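# Push the utility cart into the yellow parking bay

## Task

Move the utility cart into the yellow bay so that each of its four wheels sits fully inside the taped outline and none rests on the tape. The three tubes in its top tray must remain upright there. The robot must not topple or be left leaning, or the attempt fails. The cart must stay parked on its own at the end, with nothing held in place by the robot.

## Robot and tools

Robot: a Hello Robot Stretch 4 with a single arm. It has an omni-wheel base, a lift that slides up a mast, an arm that telescopes forward from the lift, a wrist with yaw, pitch and roll, and a two-finger gripper. It stands about 1.6 m tall. The edge of the base is at most 0.23 m from the base origin. Loose objects may occasionally be nudged by something outside the robot.

Frames: the base frame sits on the floor under the base centre, with x ahead, y to the left and z up. hand_pose is a point between the open fingertips, given in the base frame. With all wrist joints at 0 its axes match the base axes. The printed value may be slightly off. The odometry frame is where the base frame was when the scene began. base_odometry is computed from wheel turns, so slipping shows up as motion. Its heading is in radians, positive to the left, within -3.142 to 3.142.

execute_actions: the argument "actions" is a list holding one action, or an empty list to get only state and images. "cameras" picks which images come back: head_camera, head_left_camera, head_right_camera, wrist_camera, or "all". Omitting it or passing null also returns all of them; [] returns none.

An action contains "base", "joints" or both, plus an optional "pace" and "contact_limits". Alternatively it contains only {"end_of_arm": "enable_torque"}, which restarts any wrist or gripper motor that has shut itself off.

"base" takes exactly one key, and each is an offset from where the base last reported itself:
- translate_m: straight drive in metres, forward positive, -2 to 2.
- strafe_m: sideways slide in metres, left positive, -2 to 2.
- rotate_rad: turn in place in radians, counter-clockwise positive, -3.2 to 3.2.

"joints" is one object of absolute targets keyed by name:
- lift_m 0 to 1.2
- arm_m 0 to 0.55 (extension)
- wrist_yaw_rad -1.134 to 4.276 (0 ahead, positive left, 3.14 folded back; above 3.4 the arm may block it)
- wrist_pitch_rad -1.117 to 4.259 (0 level, 1.57 pointing down)
- wrist_roll_rad -1.117 to 4.259 (positive turns the gripper clockwise as seen from behind)
- gripper_m -0.038 to 0.141, the fingertip gap in metres; below 0 the fingers squeeze each other

A joint target outside its range is clipped to the limit, and the result reports this. Any other bad value or unknown key rejects the whole call and nothing moves. All motions in an action start together. A single action runs for at most 15 s.

"pace" is "slow", "default", "fast" or "max". Base speeds are 0.1/0.3/0.4/0.6 m/s and turn rates 1/2/3/4 rad/s respectively. With the lift above 0.2 m these are reduced, down to 0.3 m/s and 1 rad/s at the top. "contact_limits" accepts only arm_m, from 0 (gentlest) to 0.75 (firmest), with 0.5 as the default. It sets how much push the arm tolerates before it halts.

To unfold the wrist at the beginning, send lift_m 0.4 together with wrist_yaw_rad 0.

wait: seconds from 0 to 10. It commands nothing and returns the same state and images as an empty action.

zoom_image: camera name and region [x0, y0, x1, y1] in pixels of that camera's most recent full image. The origin is the top-left corner, and the region is at most 504 by 504.

read_manual: returns only the licence texts and moves nothing.

finished_scene: pass the number of the current scene. It ends the scene for good once the robot has settled, and reports whether the goal was met. Call it only after the cart is parked and stays put without help.

Reading results:
- base_status and joint_status give the outcome of each motion. "done" means the target was reached; for the base it only means the wheels turned the commanded amount.
- "off_target" means the part stopped short and may still be pushing.
- "contact_stop_at_<key>" means it hit something, and the part may go slack.
- "limit_stop_at_<name>" means a built-in limit stopped it. "limit_stop_at_tilt" means the robot leans past 6 degrees; lift, arm and wheels then go slack and ignore commands.
- "torque_fault" means a wrist or gripper motor went limp; send enable_torque.
- on_its_own lists things you did not command; its "held at" is the held target, not the actual position.
- If a call reports a stop, later motion calls in the same reply are skipped.
- Parts left out of an action may still be pushing toward their old targets.
- If turned_by_wheels and turned_by_imu differ by more than about 0.1 rad, the base slipped or bumped something.
- base_tilt is in degrees, with forward and right positive, and carries a fixed bias of up to about 1.5.
- lidar_m gives 12 distances in metres over 30-degree sectors, counter-clockwise from straight ahead: 4th left, 7th behind, 10th right. "-" means nothing seen, or something closer than 0.25 m. It can miss clear or thin things.
- wrist_depth_mm is a 7x7 grid of depths from 100 to 2000 mm, top-left first.
- motor_effort is a percentage of maximum, with the peak in brackets. For the wheel motors, positive means turning right.

Gripper: close below the object's width to grip. A tighter setting squeezes harder and pulls the object inward. Only the gripper effort, not its position, shows a real grip.

Cautions: push the cart gently and at a slow pace so the tubes stay upright. Keep the arm low and short when pushing or pulling, since strong or high pushes can tip the robot, as can driving with more than 1 kg held at arm_m above 0.2. Do not ram things, drop objects or let anything fall. Tilting the gripper up while rolled can trigger own-body stops. The scene keeps running while you think, and the robot holds its last command during that time.

Each tool is called after "Request:" in YAML: its name, and indented under it one key for each argument.

## Session

Request:
execute_actions:
  actions: []

Scene clock: 0.00 s.
base_odometry: x=+0.000 y=+0.000 heading=+0.000 (m, m, rad; odometry frame)
turned_by_wheels: +0.000 (rad since the last result)
turned_by_imu: +0.000 (rad since the last result)
base_tilt: forward=+0.4 right=+0.8 (deg)
lidar_m: 0.78 0.64 0.62 0.73 1.93 1.95 2.23 0.73 0.79 1.78 1.47 1.75
base_status: not commanded
joint_positions: lift_m=+0.250 arm_m=+0.002 wrist_yaw_rad=+3.162 wrist_pitch_rad=-0.008 wrist_roll_rad=-0.007 gripper_m=+0.057
joint_status: not commanded
motor_effort: lift_m=+19 arm_m=-1 wrist_yaw_rad=+1 wrist_pitch_rad=-6 wrist_roll_rad=-1 gripper_m=-5 wheel_0=+0 wheel_1=+0 wheel_2=+0 (%)
hand_pose: x=-0.1170 y=+0.0816 z=+0.4305 quat_wxyz=(-0.010, +0.004, -0.004, +1.000) (m; base frame)
wrist_depth_mm: - 138 247 - - - 1708 / - 113 138 - - 1983 1708 / - 115 137 - - 1983 1708 / 136 136 180 - - 1983 1661 / 212 - - - - 1983 1661 / 866 1182 209 1863 1576 1808 1661 / 891 991 1078 640 1060 1229 1281
pictures: head_camera, head_left_camera, head_right_camera, wrist_camera
Images, in order (width x height): head_camera 420x560, head_left_camera 420x672, head_right_camera 420x672, wrist_camera 616x392.

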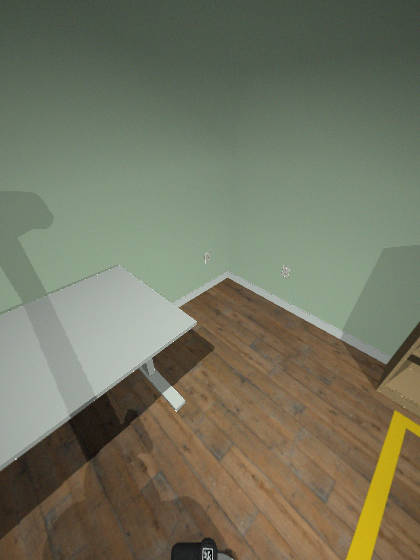

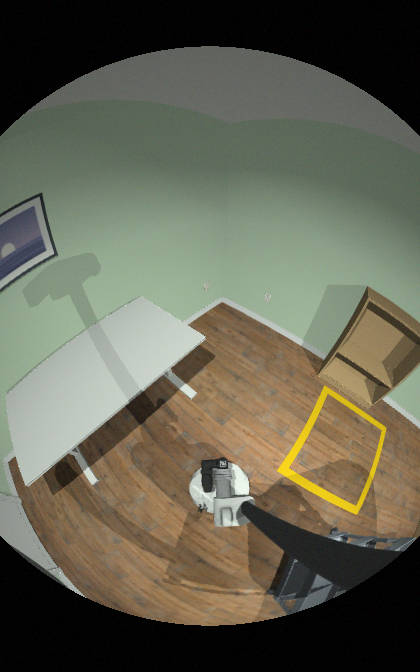

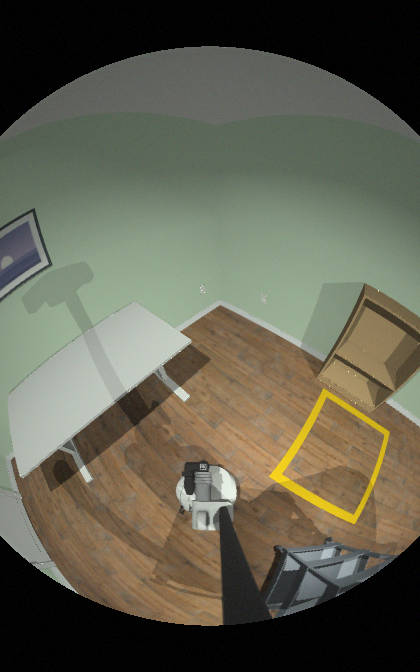

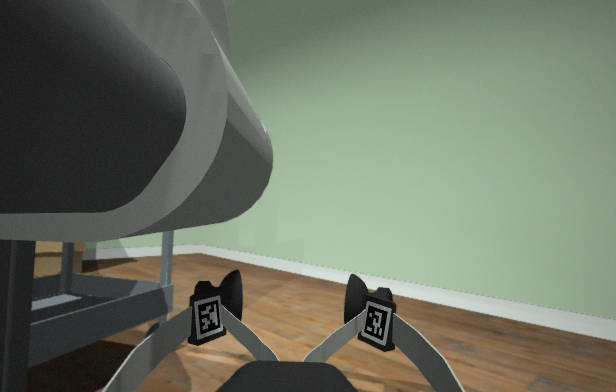

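Cart is behind right. Turn to look.

Request:
execute_actions:
  actions:
    - {"base":{"rotate_rad":-2.0}}

Scene clock: 5.03 s.
base_odometry: x=+0.000 y=+0.000 heading=-2.000 (m, m, rad; odometry frame)
turned_by_wheels: -2.000 (rad since the last result)
turned_by_imu: -1.966 (rad since the last result)
base_tilt: forward=+0.4 right=+0.9 (deg)
lidar_m: 0.92 1.67 1.48 1.75 0.71 0.60 0.64 0.75 1.92 1.95 1.13 0.73
base_status: done
joint_positions: lift_m=+0.250 arm_m=+0.002 wrist_yaw_rad=+3.162 wrist_pitch_rad=-0.008 wrist_roll_rad=-0.007 gripper_m=+0.057
joint_status: not commanded
motor_effort: lift_m=+19(19) arm_m=-1(1) wrist_yaw_rad=+2(2) wrist_pitch_rad=-6(7) wrist_roll_rad=+0(0) gripper_m=-4(3) wheel_0=+0(8) wheel_1=-1(9) wheel_2=-1(7) (%)
hand_pose: x=-0.1169 y=+0.0816 z=+0.4305 quat_wxyz=(-0.010, +0.004, -0.004, +1.000) (m; base frame)
wrist_depth_mm: - 138 247 1708 1576 1464 1366 / - 113 138 1708 1537 1430 707 / - 115 137 1078 1042 976 931 / 136 136 180 1661 1576 1430 1308 / 213 1983 1808 1708 1537 1430 1308 / 1430 1576 208 1661 1464 1397 1281 / 1042 991 1078 640 1078 1255 1098
pictures: head_camera, head_left_camera, head_right_camera, wrist_camera
Images, in order (width x height): head_camera 420x560, head_left_camera 420x672, head_right_camera 420x672, wrist_camera 616x392.

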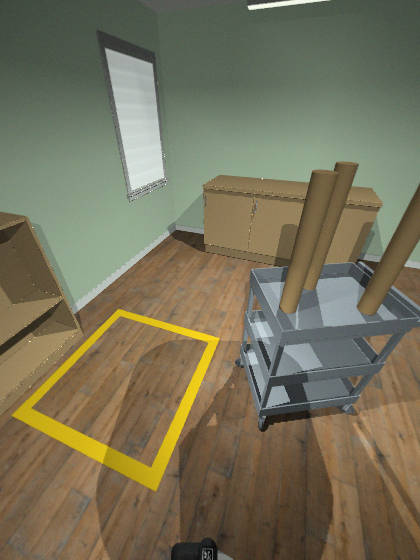

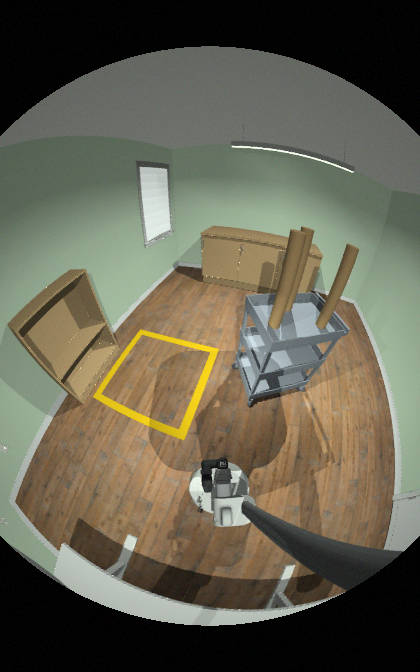

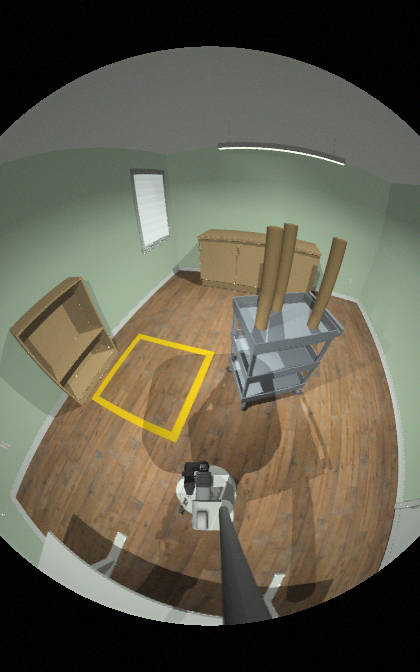

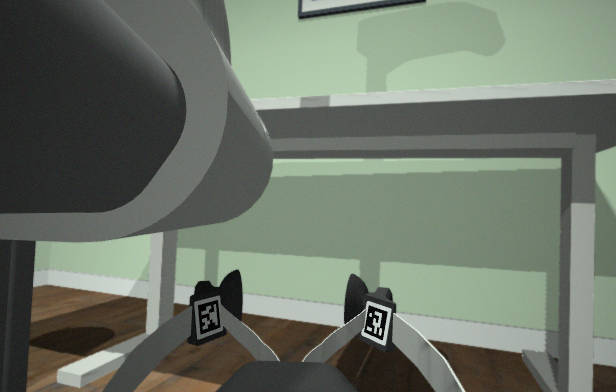

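Request:
zoom_image:
  camera: "head_camera"
  region: [220,240,420,450]

Request:
execute_actions:
  actions:
    - {"base":{"strafe_m":-1.5}}

Region (220, 240, 420, 450) of head_camera's 420x560 image, scaled by 2.400, with more detail than that image has; it fills the left 480 columns of this view, and the rest is white.

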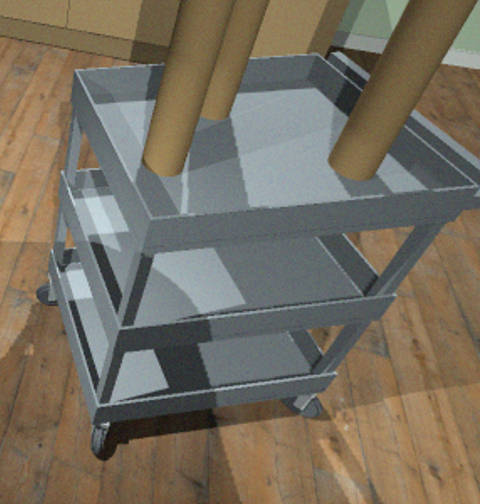

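Scene clock: 20.57 s.
base_odometry: x=-1.364 y=+0.625 heading=-2.000 (m, m, rad; odometry frame)
turned_by_wheels: +0.000 (rad since the last result)
turned_by_imu: +0.001 (rad since the last result)
base_tilt: forward=+0.5 right=+0.8 (deg)
lidar_m: 2.24 0.98 1.13 2.13 1.19 1.21 0.91 0.58 0.50 0.49 0.63 1.20
base_status: done
joint_positions: lift_m=+0.250 arm_m=+0.002 wrist_yaw_rad=+3.162 wrist_pitch_rad=-0.008 wrist_roll_rad=-0.007 gripper_m=+0.057
joint_status: not commanded
motor_effort: lift_m=+19(19) arm_m=-1(1) wrist_yaw_rad=+3(3) wrist_pitch_rad=-7(7) wrist_roll_rad=+0(0) gripper_m=-5(4) wheel_0=+0(9) wheel_1=+1(9) wheel_2=-1(2) (%)
hand_pose: x=-0.1169 y=+0.0816 z=+0.4305 quat_wxyz=(-0.010, +0.004, -0.004, +1.000) (m; base frame)
wrist_depth_mm: - 138 247 1983 - 1921 1808 / - 113 138 1983 - 1921 1808 / - 115 137 1983 - 1863 1756 / 136 136 180 - - 1863 1756 / 213 820 1205 - 1983 1808 1756 / 668 831 208 1661 1576 1808 1661 / 676 778 1042 640 1060 1255 1255
pictures: head_camera, head_left_camera, head_right_camera, wrist_camera
Images, in order (width x height): head_camera 420x560, head_left_camera 420x672, head_right_camera 420x672, wrist_camera 616x392.

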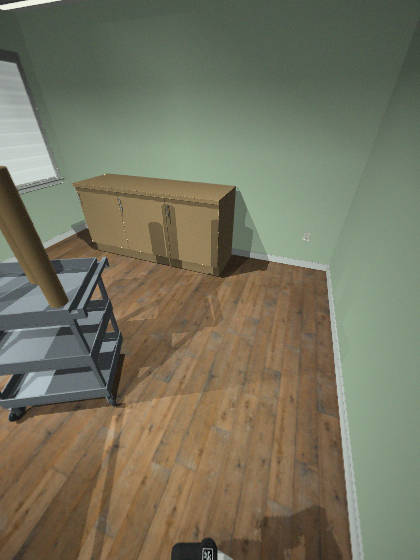

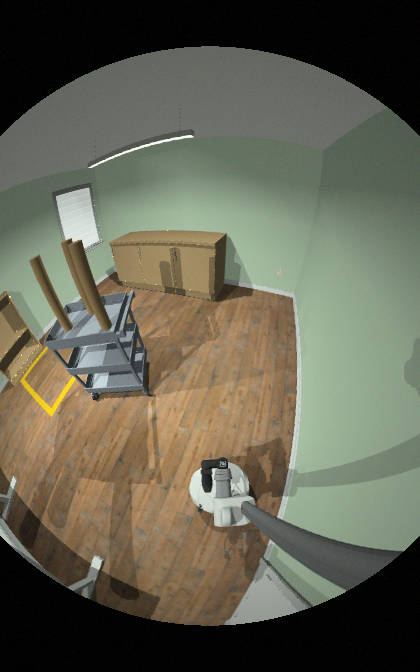

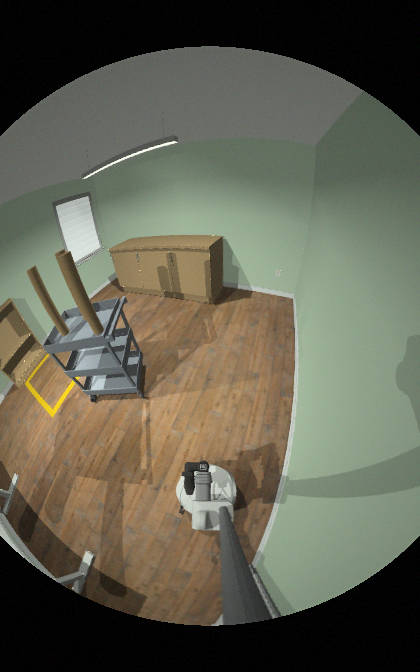

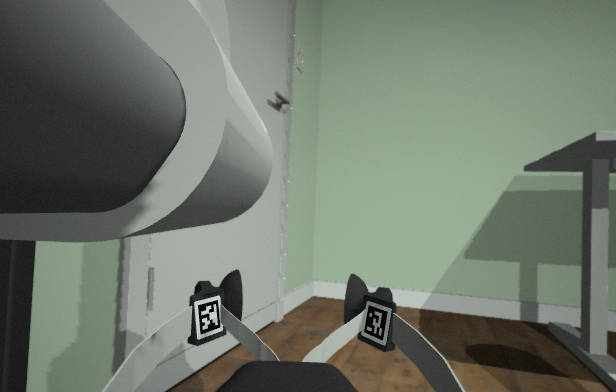

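Request:
execute_actions:
  actions:
    - {"base":{"translate_m":1.1}}
  cameras: []

Request:
execute_actions:
  actions:
    - {"base":{"rotate_rad":1.72}}

Scene clock: 30.03 s.
base_odometry: x=-1.822 y=-0.376 heading=-2.000 (m, m, rad; odometry frame)
turned_by_wheels: +0.000 (rad since the last result)
turned_by_imu: +0.006 (rad since the last result)
base_tilt: forward=+0.6 right=+0.7 (deg)
lidar_m: 1.13 1.27 2.85 0.57 0.57 2.15 1.66 0.99 0.85 0.86 1.04 1.73
base_status: done
joint_positions: lift_m=+0.250 arm_m=+0.002 wrist_yaw_rad=+3.162 wrist_pitch_rad=-0.008 wrist_roll_rad=-0.007 gripper_m=+0.057
joint_status: not commanded
motor_effort: lift_m=+19(19) arm_m=-1(1) wrist_yaw_rad=+2(3) wrist_pitch_rad=-7(7) wrist_roll_rad=+0(1) gripper_m=-5(2) wheel_0=+0(5) wheel_1=+2(6) wheel_2=+1(10) (%)
hand_pose: x=-0.1169 y=+0.0816 z=+0.4305 quat_wxyz=(-0.010, +0.004, -0.004, +1.000) (m; base frame)
wrist_depth_mm: - 138 247 - - - - / - 113 138 - - - - / - 115 137 - - - - / 136 136 180 - - - - / 213 1281 1863 - - - - / 1025 1308 209 1863 1576 - - / 991 1008 1078 640 1060 1229 1281
pictures: none
No camera images: the call's "cameras" was empty. Leave "cameras" out to get every camera's image.

Scene clock: 32.17 s.
base_odometry: x=-1.822 y=-0.376 heading=-0.280 (m, m, rad; odometry frame)
turned_by_wheels: +1.720 (rad since the last result)
turned_by_imu: +1.693 (rad since the last result)
base_tilt: forward=+0.4 right=+0.7 (deg)
lidar_m: 0.58 0.61 2.13 1.31 0.90 0.85 0.90 1.17 1.50 1.10 1.48 0.63
base_status: done
joint_positions: lift_m=+0.250 arm_m=+0.002 wrist_yaw_rad=+3.162 wrist_pitch_rad=-0.008 wrist_roll_rad=-0.007 gripper_m=+0.057
joint_status: not commanded
motor_effort: lift_m=+19(19) arm_m=-1(1) wrist_yaw_rad=+3(3) wrist_pitch_rad=-7(7) wrist_roll_rad=+1(1) gripper_m=-7(3) wheel_0=-3(4) wheel_1=+1(7) wheel_2=+0(8) (%)
hand_pose: x=-0.1169 y=+0.0816 z=+0.4305 quat_wxyz=(-0.010, +0.004, -0.004, +1.000) (m; base frame)
wrist_depth_mm: - 138 247 1118 976 891 809 / - 113 138 1098 976 878 798 / - 115 137 1098 976 878 788 / 136 136 180 1098 960 866 788 / 213 1366 1255 1098 960 866 788 / 1397 1430 208 1078 904 854 778 / 1042 1008 1098 580 931 842 768
pictures: head_camera, head_left_camera, head_right_camera, wrist_camera
Images, in order (width x height): head_camera 420x560, head_left_camera 420x672, head_right_camera 420x672, wrist_camera 616x392.

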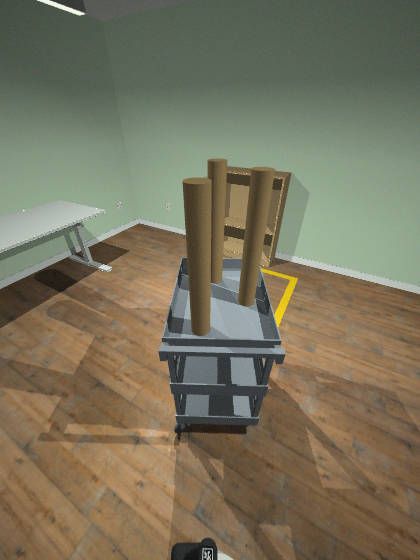

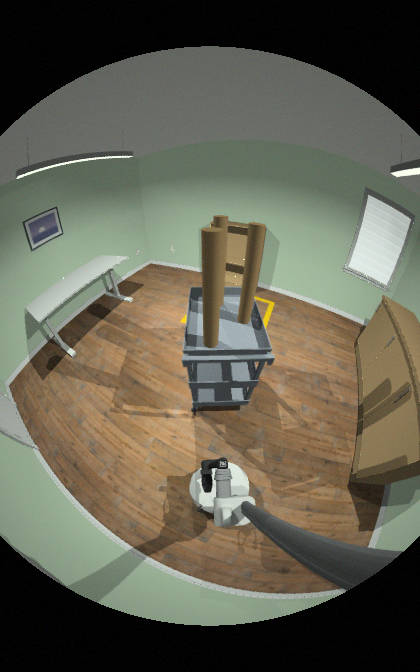

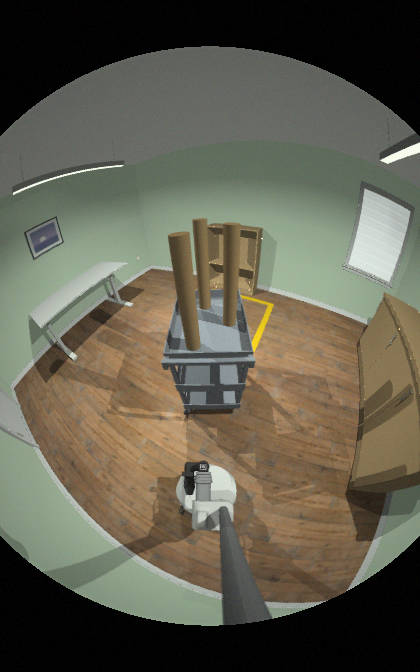

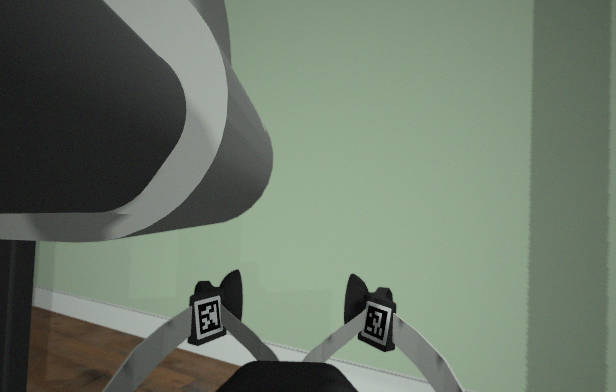

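Request:
execute_actions:
  actions:
    - {"base":{"translate_m":-0.2},"joints":{"lift_m":0.7,"wrist_yaw_rad":0,"gripper_m":0.1}}
  cameras: ["head_camera","wrist_camera"]

Scene clock: 40.57 s.
base_odometry: x=-2.014 y=-0.320 heading=-0.280 (m, m, rad; odometry frame)
turned_by_wheels: +0.000 (rad since the last result)
turned_by_imu: +0.002 (rad since the last result)
base_tilt: forward=+0.4 right=+0.8 (deg)
lidar_m: 0.77 2.41 2.24 1.05 0.72 0.67 0.71 0.96 1.61 1.09 1.35 0.81
base_status: done
joint_positions: lift_m=+0.700 arm_m=+0.002 wrist_yaw_rad=+0.000 wrist_pitch_rad=-0.008 wrist_roll_rad=-0.007 gripper_m=+0.100
joint_status: all done
motor_effort: lift_m=+21(23) arm_m=-1(1) wrist_yaw_rad=+1(0) wrist_pitch_rad=-7(7) wrist_roll_rad=+1(1) gripper_m=-2(5) wheel_0=-1(7) wheel_1=-1(6) wheel_2=-1(10) (%)
hand_pose: x=+0.4618 y=-0.0873 z=+0.8803 quat_wxyz=(+1.000, -0.004, -0.004, +0.000) (m; base frame)
wrist_depth_mm: - - - - - - - / - - - 1118 - - - / - - 750 1098 - - - / - - - 1098 - - - / - 768 634 640 - - - / - - 640 1229 216 - - / - 1863 1008 157 976 - -
pictures: head_camera, wrist_camera
Images, in order (width x height): head_camera 420x560, wrist_camera 616x392.

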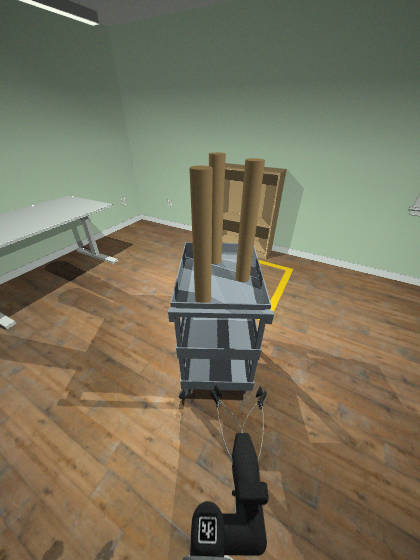

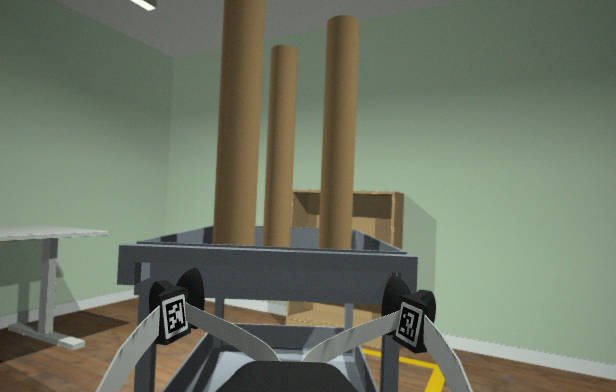

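Request:
execute_actions:
  actions:
    - {"base":{"strafe_m":0.04},"joints":{"lift_m":0.63,"wrist_roll_rad":1.57,"arm_m":0.12}}
  cameras: ["head_camera","wrist_camera"]

Request:
zoom_image:
  camera: "head_camera"
  region: [150,260,310,420]

Scene clock: 47.53 s.
base_odometry: x=-2.003 y=-0.282 heading=-0.280 (m, m, rad; odometry frame)
turned_by_wheels: +0.000 (rad since the last result)
turned_by_imu: +0.002 (rad since the last result)
base_tilt: forward=+0.5 right=+0.8 (deg)
lidar_m: 0.79 2.37 2.26 0.99 0.73 0.66 0.70 0.92 1.67 1.14 1.43 0.83
base_status: done
joint_positions: lift_m=+0.630 arm_m=+0.119 wrist_yaw_rad=+0.000 wrist_pitch_rad=-0.008 wrist_roll_rad=+1.570 gripper_m=+0.100
joint_status: all done
motor_effort: lift_m=+17(19) arm_m=+5(6) wrist_yaw_rad=+0(0) wrist_pitch_rad=-7(6) wrist_roll_rad=+1(6) gripper_m=-3(2) wheel_0=+1(8) wheel_1=+1(8) wheel_2=+0(2) (%)
hand_pose: x=+0.5785 y=-0.0874 z=+0.8107 quat_wxyz=(+0.707, +0.707, -0.003, +0.003) (m; base frame)
wrist_depth_mm: - - - - - 1708 1160 / - - - 530 - 1576 1118 / - - - 525 1118 535 798 / - 991 - 521 1138 535 842 / 946 976 960 521 1138 530 878 / 591 585 455 521 216 530 866 / - - - 160 - 530 1025
pictures: head_camera, wrist_camera
Images, in order (width x height): head_camera 420x560, wrist_camera 616x392.

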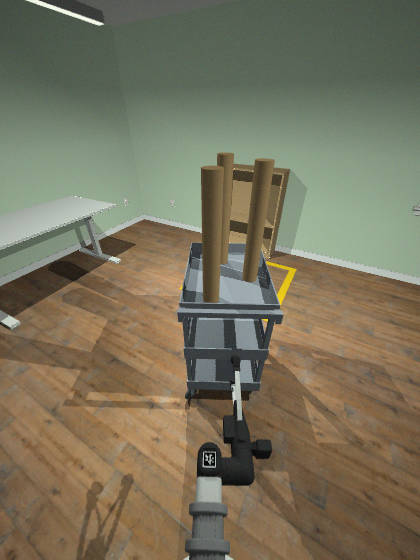

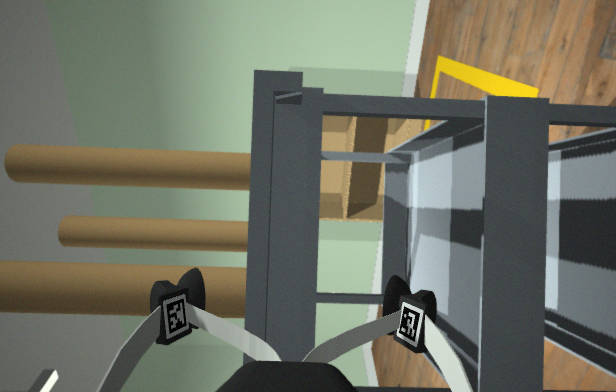

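Region (150, 260, 310, 420) of head_camera's 420x560 image, scaled by 3.150, with more detail than that image has.

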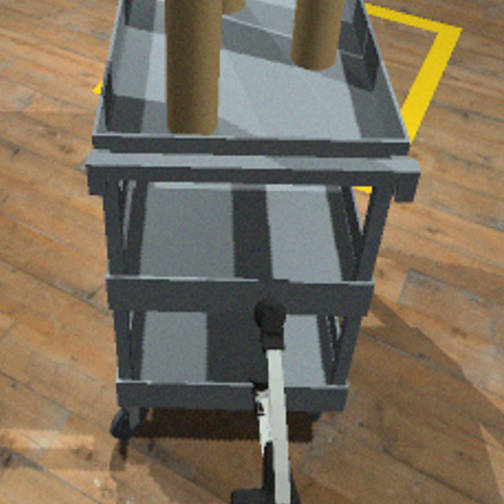

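Request:
execute_actions:
  actions:
    - {"base":{"translate_m":0.12},"joints":{"lift_m":0.665,"gripper_m":0.08}}
  cameras: ["head_camera","wrist_camera"]

Scene clock: 52.50 s.
base_odometry: x=-1.887 y=-0.315 heading=-0.280 (m, m, rad; odometry frame)
turned_by_wheels: +0.000 (rad since the last result)
turned_by_imu: +0.002 (rad since the last result)
base_tilt: forward=+0.6 right=+0.7 (deg)
lidar_m: 0.62 2.30 2.17 1.21 0.82 0.77 0.82 1.06 1.72 1.16 1.51 0.69
base_status: done
joint_positions: lift_m=+0.665 arm_m=+0.119 wrist_yaw_rad=+0.000 wrist_pitch_rad=-0.008 wrist_roll_rad=+1.570 gripper_m=+0.080
joint_status: all done
motor_effort: lift_m=+22(25) arm_m=+5(5) wrist_yaw_rad=+3(0) wrist_pitch_rad=-7(7) wrist_roll_rad=+1(2) gripper_m=-2(1) wheel_0=+0(7) wheel_1=+0(7) wheel_2=+1(11) (%)
hand_pose: x=+0.5785 y=-0.0874 z=+0.8453 quat_wxyz=(+0.707, +0.707, -0.003, +0.003) (m; base frame)
wrist_depth_mm: - - - - - 1756 1205 / - - - 402 436 430 418 / 668 691 - 404 - 732 473 / - - - 402 1025 750 473 / - 854 866 399 - 732 469 / 466 469 212 399 215 732 462 / - - - 249 - 640 462
pictures: head_camera, wrist_camera
Images, in order (width x height): head_camera 420x560, wrist_camera 616x392.

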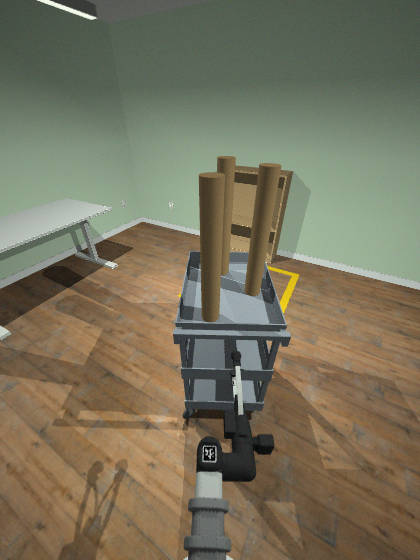

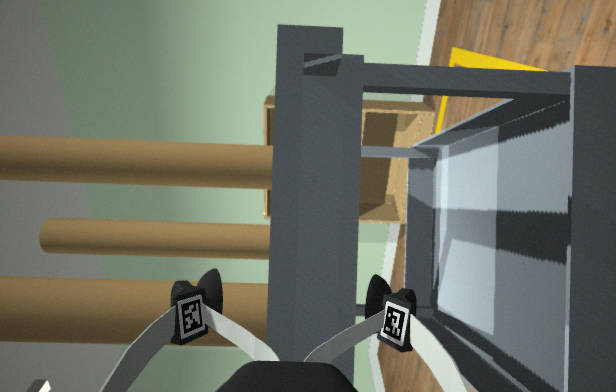

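Request:
execute_actions:
  actions:
    - {"base":{"translate_m":0.11},"pace":"slow"}
  cameras: ["head_camera","wrist_camera"]

Request:
zoom_image:
  camera: "head_camera"
  region: [170,290,310,430]

Scene clock: 58.57 s.
base_odometry: x=-1.782 y=-0.345 heading=-0.280 (m, m, rad; odometry frame)
turned_by_wheels: +0.000 (rad since the last result)
turned_by_imu: +0.003 (rad since the last result)
base_tilt: forward=+0.5 right=+0.9 (deg)
lidar_m: 0.55 2.19 2.11 1.35 0.94 0.86 0.88 1.19 1.50 1.17 1.58 0.60
base_status: done
joint_positions: lift_m=+0.665 arm_m=+0.119 wrist_yaw_rad=+0.000 wrist_pitch_rad=-0.008 wrist_roll_rad=+1.570 gripper_m=+0.080
joint_status: not commanded
motor_effort: lift_m=+22(22) arm_m=+5(5) wrist_yaw_rad=+1(2) wrist_pitch_rad=-7(7) wrist_roll_rad=+0(1) gripper_m=-2(3) wheel_0=+2(4) wheel_1=+2(5) wheel_2=-2(8) (%)
hand_pose: x=+0.5785 y=-0.0874 z=+0.8453 quat_wxyz=(+0.707, +0.707, -0.003, +0.003) (m; base frame)
wrist_depth_mm: - - - 259 300 303 306 / - - - 290 - 1756 469 / 549 554 559 290 891 732 521 / - - - 290 904 741 517 / 732 750 741 289 904 741 512 / 377 384 211 286 214 741 508 / 355 355 357 195 289 634 504
pictures: head_camera, wrist_camera
Images, in order (width x height): head_camera 420x560, wrist_camera 616x392.

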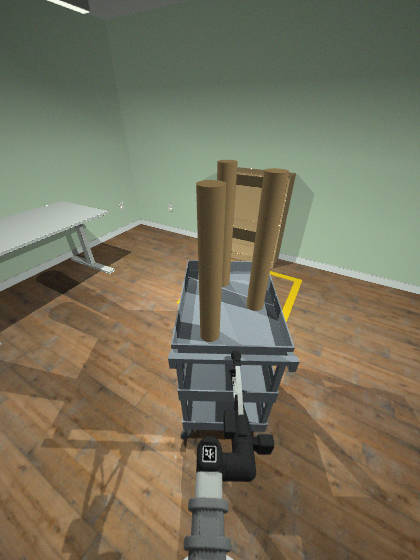

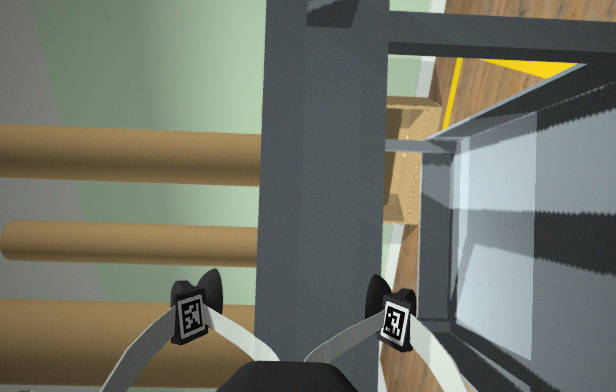

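Region (170, 290, 310, 430) of head_camera's 420x560 image, scaled by 3.600, with more detail than that image has.

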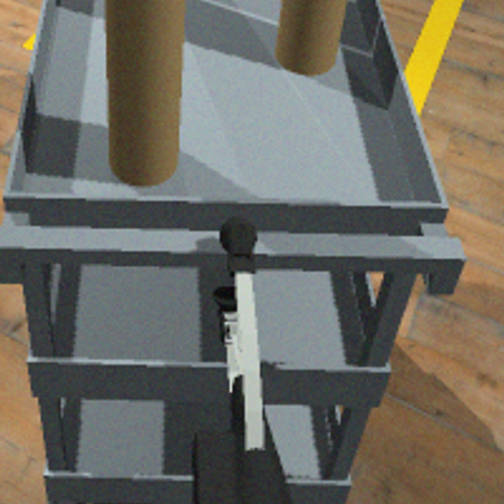

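Request:
execute_actions:
  actions:
    - {"joints":{"arm_m":0.15,"lift_m":0.672},"pace":"slow"}
  cameras: []

Request:
execute_actions:
  actions:
    - {"joints":{"gripper_m":0.0}}
  cameras: ["head_camera","wrist_camera"]

Scene clock: 63.03 s.
base_odometry: x=-1.782 y=-0.345 heading=-0.280 (m, m, rad; odometry frame)
turned_by_wheels: +0.000 (rad since the last result)
turned_by_imu: +0.002 (rad since the last result)
base_tilt: forward=+0.4 right=+0.7 (deg)
lidar_m: 0.57 2.20 2.11 1.31 0.94 0.85 0.91 1.19 1.47 1.17 1.54 0.58
base_status: not commanded
joint_positions: lift_m=+0.672 arm_m=+0.149 wrist_yaw_rad=+0.000 wrist_pitch_rad=-0.008 wrist_roll_rad=+1.570 gripper_m=+0.080
joint_status: all done
motor_effort: lift_m=+22(23) arm_m=+5(4) wrist_yaw_rad=+0(1) wrist_pitch_rad=-7(7) wrist_roll_rad=+1(1) gripper_m=+1(3) wheel_0=+3(3) wheel_1=+2(2) wheel_2=-2(2) (%)
hand_pose: x=+0.6085 y=-0.0874 z=+0.8523 quat_wxyz=(+0.707, +0.707, -0.003, +0.003) (m; base frame)
wrist_depth_mm: - - - 259 263 272 274 / - - - 260 262 1708 504 / 521 521 525 200 260 732 530 / - - - 199 260 759 525 / 699 715 715 198 259 750 525 / 373 - 212 197 214 741 521 / 324 325 330 179 258 654 517
pictures: none
No camera images: the call's "cameras" was empty. Leave "cameras" out to get every camera's image.

Scene clock: 64.63 s.
base_odometry: x=-1.782 y=-0.346 heading=-0.280 (m, m, rad; odometry frame)
turned_by_wheels: +0.000 (rad since the last result)
turned_by_imu: +0.001 (rad since the last result)
base_tilt: forward=+0.5 right=+0.7 (deg)
lidar_m: 0.54 2.20 2.10 1.33 0.91 0.87 0.89 1.16 1.46 1.15 1.60 0.55
base_status: not commanded
joint_positions: lift_m=+0.672 arm_m=+0.150 wrist_yaw_rad=+0.003 wrist_pitch_rad=-0.011 wrist_roll_rad=+1.570 gripper_m=+0.000
joint_status: all done
motor_effort: lift_m=+21(22) arm_m=+2(5) wrist_yaw_rad=-6(8) wrist_pitch_rad=+3(7) wrist_roll_rad=+1(1) gripper_m=-17(23) wheel_0=+2(2) wheel_1=+2(2) wheel_2=+1(2) (%)
hand_pose: x=+0.6092 y=-0.0864 z=+0.8533 quat_wxyz=(+0.707, +0.707, -0.003, +0.005) (m; base frame)
wrist_depth_mm: - - - 195 256 272 268 / - - - 194 256 1808 512 / 517 521 521 194 255 750 539 / - - - 254 255 768 535 / 699 707 715 193 255 759 530 / 364 - 200 193 254 759 525 / 322 157 324 192 253 654 525
pictures: head_camera, wrist_camera
Images, in order (width x height): head_camera 420x560, wrist_camera 616x392.

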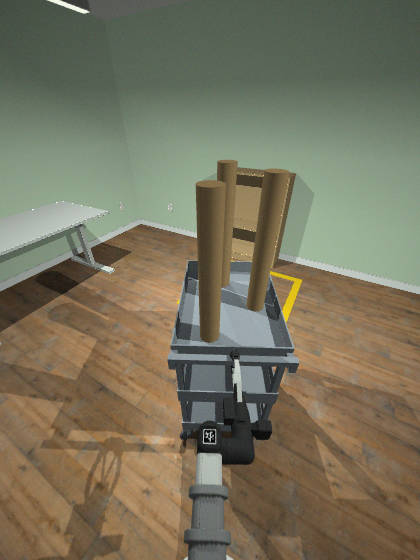

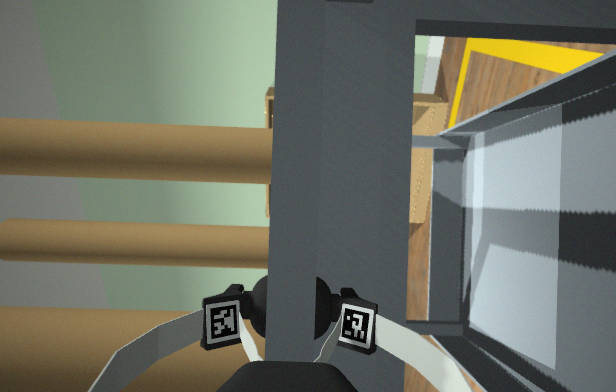

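Request:
execute_actions:
  actions:
    - {"base":{"translate_m":0.3},"pace":"slow"}
  cameras: ["head_camera","wrist_camera"]

Request:
execute_actions:
  actions:
    - {"base":{"strafe_m":-0.1},"pace":"slow"}
  cameras: ["head_camera","wrist_camera"]

Scene clock: 73.53 s.
base_odometry: x=-1.493 y=-0.428 heading=-0.280 (m, m, rad; odometry frame)
turned_by_wheels: +0.000 (rad since the last result)
turned_by_imu: +0.003 (rad since the last result)
base_tilt: forward=+0.5 right=+0.7 (deg)
lidar_m: 0.51 2.06 1.96 1.72 1.22 1.12 1.18 1.59 1.24 1.29 1.74 0.57
base_status: done
joint_positions: lift_m=+0.672 arm_m=+0.150 wrist_yaw_rad=-0.002 wrist_pitch_rad=-0.011 wrist_roll_rad=+1.570 gripper_m=+0.000
joint_status: not commanded
motor_effort: lift_m=+20(20) arm_m=+3(3) wrist_yaw_rad=+7(25) wrist_pitch_rad=+2(5) wrist_roll_rad=+1(2) gripper_m=-9(15) wheel_0=+1(7) wheel_1=+2(6) wheel_2=-4(15) (%)
hand_pose: x=+0.6087 y=-0.0881 z=+0.8533 quat_wxyz=(+0.707, +0.707, -0.005, +0.003) (m; base frame)
wrist_depth_mm: - - - 168 229 1708 1205 / - - - 169 230 1808 508 / 488 496 496 170 231 778 539 / - - - 170 233 768 535 / - 691 691 171 233 759 530 / 338 345 191 172 234 759 525 / 304 304 306 172 236 654 517
pictures: head_camera, wrist_camera
Images, in order (width x height): head_camera 420x560, wrist_camera 616x392.

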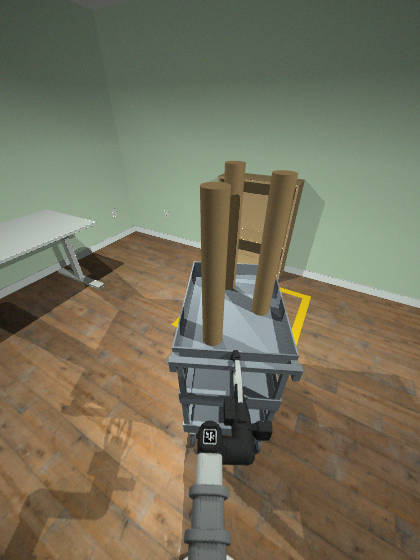

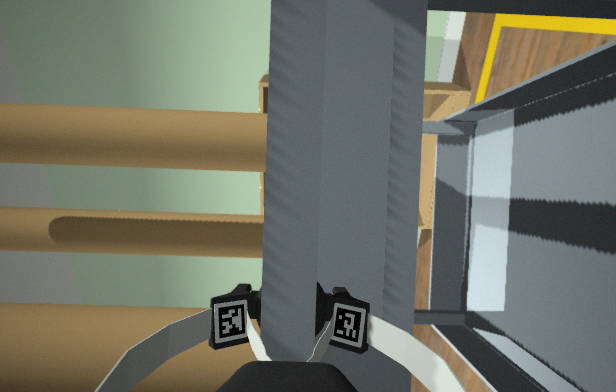

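Scene clock: 75.67 s.
base_odometry: x=-1.521 y=-0.524 heading=-0.279 (m, m, rad; odometry frame)
turned_by_wheels: +0.001 (rad since the last result)
turned_by_imu: +0.002 (rad since the last result)
base_tilt: forward=+0.4 right=+0.8 (deg)
lidar_m: 0.51 0.56 2.05 1.81 1.25 1.18 1.21 1.65 1.17 1.17 1.64 0.60
base_status: done
joint_positions: lift_m=+0.672 arm_m=+0.150 wrist_yaw_rad=+0.007 wrist_pitch_rad=-0.010 wrist_roll_rad=+1.570 gripper_m=+0.000
joint_status: not commanded
on_its_own: wrist_yaw_rad is at rest, and its effort (-19) is outside its rest range (-13 to +13)
motor_effort: lift_m=+20(20) arm_m=+3(3) wrist_yaw_rad=-19(22) wrist_pitch_rad=-1(2) wrist_roll_rad=+2(2) gripper_m=-12(12) wheel_0=+6(11) wheel_1=-1(4) wheel_2=+3(1) (%)
hand_pose: x=+0.6095 y=-0.0854 z=+0.8530 quat_wxyz=(+0.707, +0.707, -0.001, +0.006) (m; base frame)
wrist_depth_mm: 1983 1983 1983 190 255 267 267 / - - - 187 251 1808 1138 / - - - 184 247 741 525 / 525 521 521 181 243 759 530 / 691 691 715 178 239 750 525 / - - 207 175 235 750 521 / 301 294 301 172 229 699 521
pictures: head_camera, wrist_camera
Images, in order (width x height): head_camera 420x560, wrist_camera 616x392.

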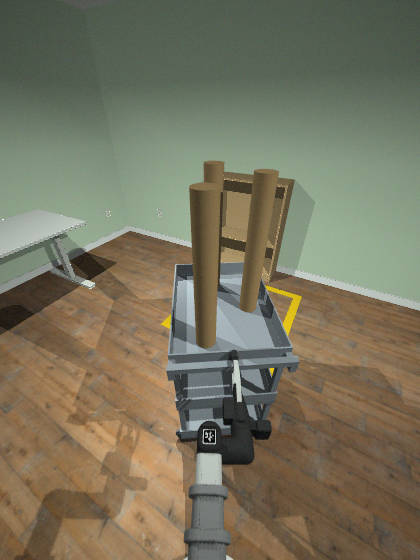

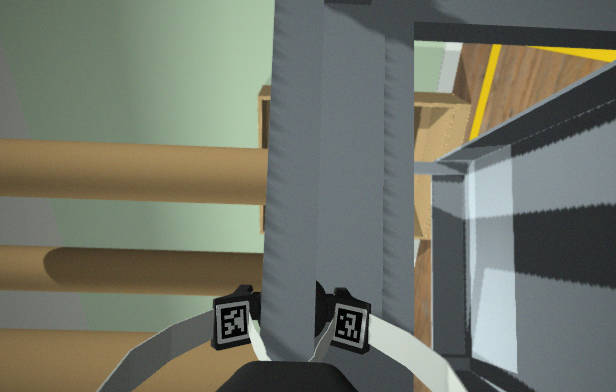

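Request:
execute_actions:
  actions:
    - {"base":{"strafe_m":0.28},"joints":{"wrist_yaw_rad":-0.15},"pace":"slow"}
  cameras: ["head_camera","wrist_camera"]

Request:
execute_actions:
  actions:
    - {"base":{"strafe_m":0.2},"joints":{"wrist_yaw_rad":-0.4},"pace":"slow"}
  cameras: ["head_camera","wrist_camera"]

Scene clock: 85.93 s.
base_odometry: x=-1.444 y=-0.255 heading=-0.280 (m, m, rad; odometry frame)
turned_by_wheels: -0.001 (rad since the last result)
turned_by_imu: +0.001 (rad since the last result)
base_tilt: forward=+0.5 right=+0.8 (deg)
lidar_m: 0.55 1.89 1.78 1.61 1.12 1.04 1.09 1.45 1.41 1.44 2.00 0.52
base_status: done
joint_positions: lift_m=+0.672 arm_m=+0.150 wrist_yaw_rad=-0.156 wrist_pitch_rad=-0.008 wrist_roll_rad=+1.570 gripper_m=+0.000
joint_status: all done
on_its_own: wrist_yaw_rad is at rest, and its effort (+18) is outside its rest range (-13 to +13)
motor_effort: lift_m=+20(20) arm_m=+0(2) wrist_yaw_rad=+18(60) wrist_pitch_rad=-5(6) wrist_roll_rad=+0(1) gripper_m=-11(17) wheel_0=-6(14) wheel_1=+1(7) wheel_2=-5(8) (%)
hand_pose: x=+0.5922 y=-0.1311 z=+0.8525 quat_wxyz=(+0.705, +0.704, -0.058, -0.052) (m; base frame)
wrist_depth_mm: - - - 161 220 1808 1205 / 500 - - 163 223 798 521 / 500 496 496 165 226 768 530 / 683 691 707 167 229 759 525 / - - - 170 233 750 525 / - - 189 172 236 715 521 / - - - 173 237 627 517
pictures: head_camera, wrist_camera
Images, in order (width x height): head_camera 420x560, wrist_camera 616x392.

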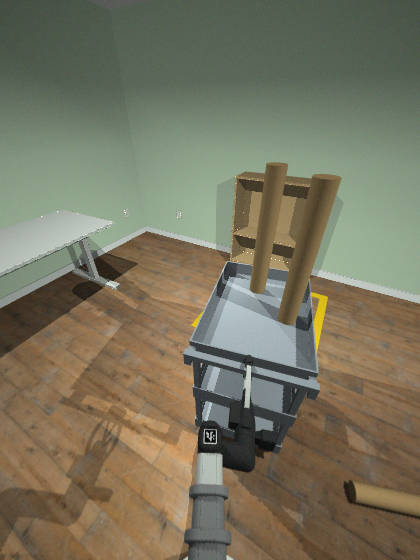

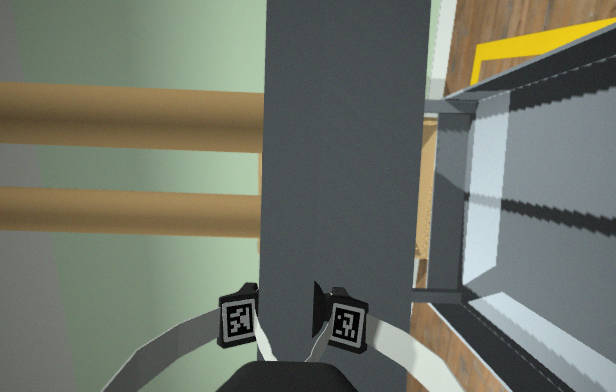

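Scene clock: 89.07 s.
base_odometry: x=-1.388 y=-0.063 heading=-0.281 (m, m, rad; odometry frame)
turned_by_wheels: -0.001 (rad since the last result)
turned_by_imu: +0.000 (rad since the last result)
base_tilt: forward=+0.4 right=+0.7 (deg)
lidar_m: 0.54 1.73 1.61 1.44 1.01 0.95 1.00 1.34 1.63 1.66 2.24 0.50
base_status: done
joint_positions: lift_m=+0.672 arm_m=+0.150 wrist_yaw_rad=-0.406 wrist_pitch_rad=-0.007 wrist_roll_rad=+1.570 gripper_m=+0.000
joint_status: all done
on_its_own: wrist_yaw_rad is at rest, and its effort (+18) is outside its rest range (-13 to +13)
motor_effort: lift_m=+20(20) arm_m=+0(0) wrist_yaw_rad=+18(58) wrist_pitch_rad=-9(9) wrist_roll_rad=+0(0) gripper_m=-11(12) wheel_0=-3(11) wheel_1=+0(7) wheel_2=-2(9) (%)
hand_pose: x=+0.5514 y=-0.1941 z=+0.8522 quat_wxyz=(+0.693, +0.692, -0.145, -0.140) (m; base frame)
wrist_depth_mm: - - - 166 226 1756 1255 / - - - 167 229 1537 512 / 492 496 496 168 230 768 530 / 707 - - 170 232 759 525 / - - - 172 234 750 525 / - - 187 173 236 741 517 / - - - 174 238 654 512
pictures: head_camera, wrist_camera
Images, in order (width x height): head_camera 420x560, wrist_camera 616x392.

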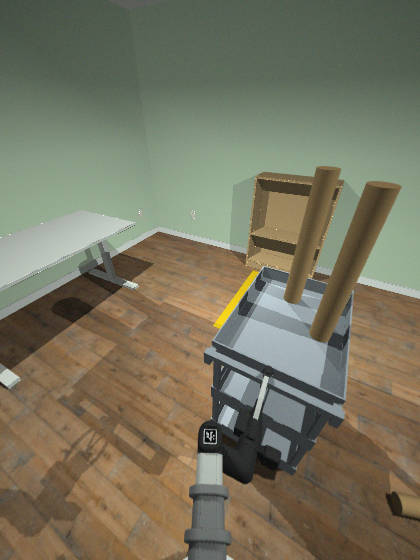

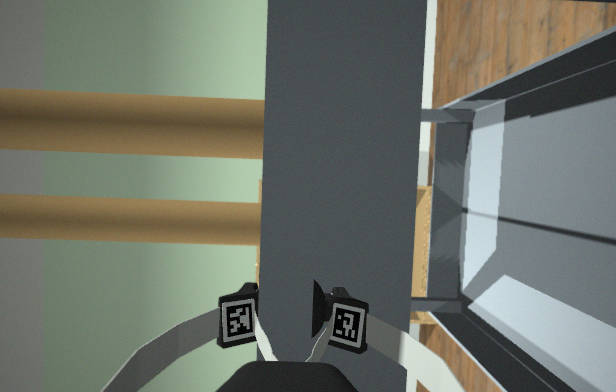

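Request:
execute_actions:
  actions:
    - {"joints":{"gripper_m":0.08}}
  cameras: []

Request:
execute_actions:
  actions:
    - {"joints":{"arm_m":0.0},"base":{"translate_m":-0.1},"pace":"slow"}
  cameras: []

Request:
execute_actions:
  actions:
    - {"joints":{"wrist_yaw_rad":0.0},"base":{"rotate_rad":-0.46},"pace":"slow"}
  cameras: []

Request:
execute_actions:
  actions:
    - {"base":{"strafe_m":0.18}}

Scene clock: 96.97 s.
base_odometry: x=-1.388 y=-0.063 heading=-0.280 (m, m, rad; odometry frame)
turned_by_wheels: +0.000 (rad since the last result)
turned_by_imu: +0.002 (rad since the last result)
base_tilt: forward=+0.5 right=+0.7 (deg)
lidar_m: 0.53 1.71 1.60 1.43 1.04 0.96 1.02 1.32 1.62 1.64 2.26 0.50
base_status: not commanded
joint_positions: lift_m=+0.672 arm_m=+0.150 wrist_yaw_rad=-0.405 wrist_pitch_rad=-0.007 wrist_roll_rad=+1.570 gripper_m=+0.080
joint_status: all done
motor_effort: lift_m=+20(20) arm_m=+0(0) wrist_yaw_rad=+13(20) wrist_pitch_rad=-8(9) wrist_roll_rad=-1(0) gripper_m=-1(8) wheel_0=-2(4) wheel_1=+0(0) wheel_2=-3(2) (%)
hand_pose: x=+0.5516 y=-0.1939 z=+0.8522 quat_wxyz=(+0.693, +0.692, -0.144, -0.140) (m; base frame)
wrist_depth_mm: - - - 168 228 1756 1229 / - - - 169 229 1537 517 / 500 496 500 171 233 768 530 / 699 - - 173 234 759 530 / - - - 175 236 750 525 / - - 191 176 239 741 521 / - - - 154 181 683 517
pictures: none
No camera images: the call's "cameras" was empty. Leave "cameras" out to get every camera's image.

Scene clock: 99.73 s.
base_odometry: x=-1.484 y=-0.036 heading=-0.281 (m, m, rad; odometry frame)
turned_by_wheels: +0.000 (rad since the last result)
turned_by_imu: +0.001 (rad since the last result)
base_tilt: forward=+0.4 right=+0.7 (deg)
lidar_m: 0.60 1.77 1.67 1.34 0.92 0.87 0.87 1.21 1.58 1.60 2.15 0.58
base_status: done
joint_positions: lift_m=+0.672 arm_m=+0.003 wrist_yaw_rad=-0.400 wrist_pitch_rad=-0.008 wrist_roll_rad=+1.570 gripper_m=+0.080
joint_status: all done
joint sent to its limit — the command would take arm_m past its lower limit, so that joint was sent only as far as its limit.
motor_effort: lift_m=+19(20) arm_m=-5(8) wrist_yaw_rad=+0(14) wrist_pitch_rad=-7(19) wrist_roll_rad=+0(0) gripper_m=-5(2) wheel_0=-3(4) wheel_1=-2(6) wheel_2=+1(7) (%)
hand_pose: x=+0.4057 y=-0.1929 z=+0.8525 quat_wxyz=(+0.694, +0.692, -0.143, -0.138) (m; base frame)
wrist_depth_mm: - - - - - 1756 1205 / - - - - - 1756 1229 / - - - - - 1537 1118 / 723 723 723 452 1098 759 462 / - 917 917 455 - 750 466 / - - 212 462 215 750 469 / - - - 282 - 691 477
pictures: none
No camera images: the call's "cameras" was empty. Leave "cameras" out to get every camera's image.

Scene clock: 101.37 s.
base_odometry: x=-1.484 y=-0.036 heading=-0.740 (m, m, rad; odometry frame)
turned_by_wheels: -0.460 (rad since the last result)
turned_by_imu: -0.452 (rad since the last result)
base_tilt: forward=+0.4 right=+0.8 (deg)
lidar_m: 0.55 0.64 1.72 1.69 1.23 0.90 0.87 0.93 1.32 1.58 1.61 2.33
base_status: done
joint_positions: lift_m=+0.672 arm_m=+0.003 wrist_yaw_rad=+0.000 wrist_pitch_rad=-0.008 wrist_roll_rad=+1.570 gripper_m=+0.080
joint_status: all done
motor_effort: lift_m=+19(19) arm_m=-5(5) wrist_yaw_rad=+4(6) wrist_pitch_rad=-6(7) wrist_roll_rad=+0(0) gripper_m=+0(7) wheel_0=+1(5) wheel_1=+2(6) wheel_2=+2(6) (%)
hand_pose: x=+0.4624 y=-0.0875 z=+0.8525 quat_wxyz=(+0.707, +0.707, -0.003, +0.003) (m; base frame)
wrist_depth_mm: - - - - - 1808 1229 / - - - - - 1756 1205 / - - - - - 1756 1205 / - - - - - 1618 1160 / 707 707 715 410 1025 627 452 / - 891 212 442 214 750 452 / - - - 272 1025 699 452
pictures: none
No camera images: the call's "cameras" was empty. Leave "cameras" out to get every camera's image.

Scene clock: 103.23 s.
base_odometry: x=-1.363 y=+0.097 heading=-0.740 (m, m, rad; odometry frame)
turned_by_wheels: +0.000 (rad since the last result)
turned_by_imu: +0.001 (rad since the last result)
base_tilt: forward=+0.5 right=+0.7 (deg)
lidar_m: 0.59 2.16 1.52 1.46 1.24 0.91 0.86 0.88 1.27 1.75 1.79 0.61
base_status: done
joint_positions: lift_m=+0.672 arm_m=+0.003 wrist_yaw_rad=+0.000 wrist_pitch_rad=-0.008 wrist_roll_rad=+1.570 gripper_m=+0.080
joint_status: not commanded
motor_effort: lift_m=+18(19) arm_m=-5(5) wrist_yaw_rad=+2(4) wrist_pitch_rad=-6(7) wrist_roll_rad=+1(0) gripper_m=-1(7) wheel_0=-1(8) wheel_1=+0(9) wheel_2=-1(3) (%)
hand_pose: x=+0.4624 y=-0.0875 z=+0.8525 quat_wxyz=(+0.707, +0.707, -0.003, +0.003) (m; base frame)
wrist_depth_mm: - - - - - 1808 1229 / - - - 445 469 1537 1098 / - - - 445 - 732 455 / - 917 - 445 1060 768 455 / - - 917 445 1078 750 452 / - - 212 449 215 741 455 / - - - 273 - 654 455
pictures: head_camera, head_left_camera, head_right_camera, wrist_camera
Images, in order (width x height): head_camera 420x560, head_left_camera 420x672, head_right_camera 420x672, wrist_camera 616x392.

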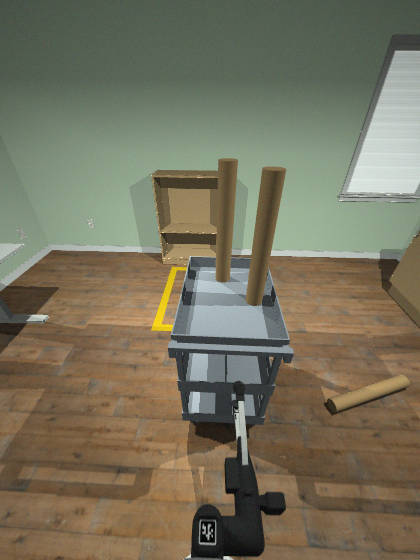

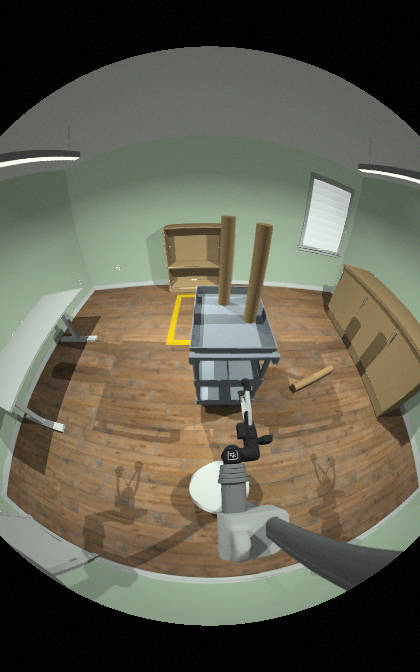

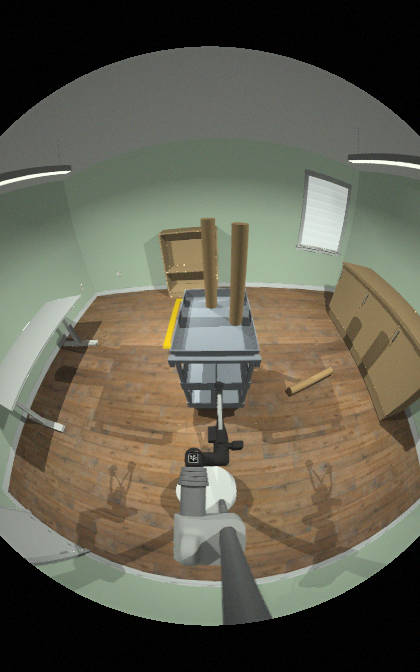

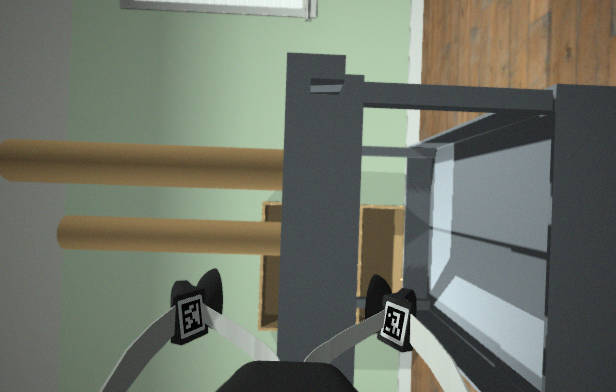

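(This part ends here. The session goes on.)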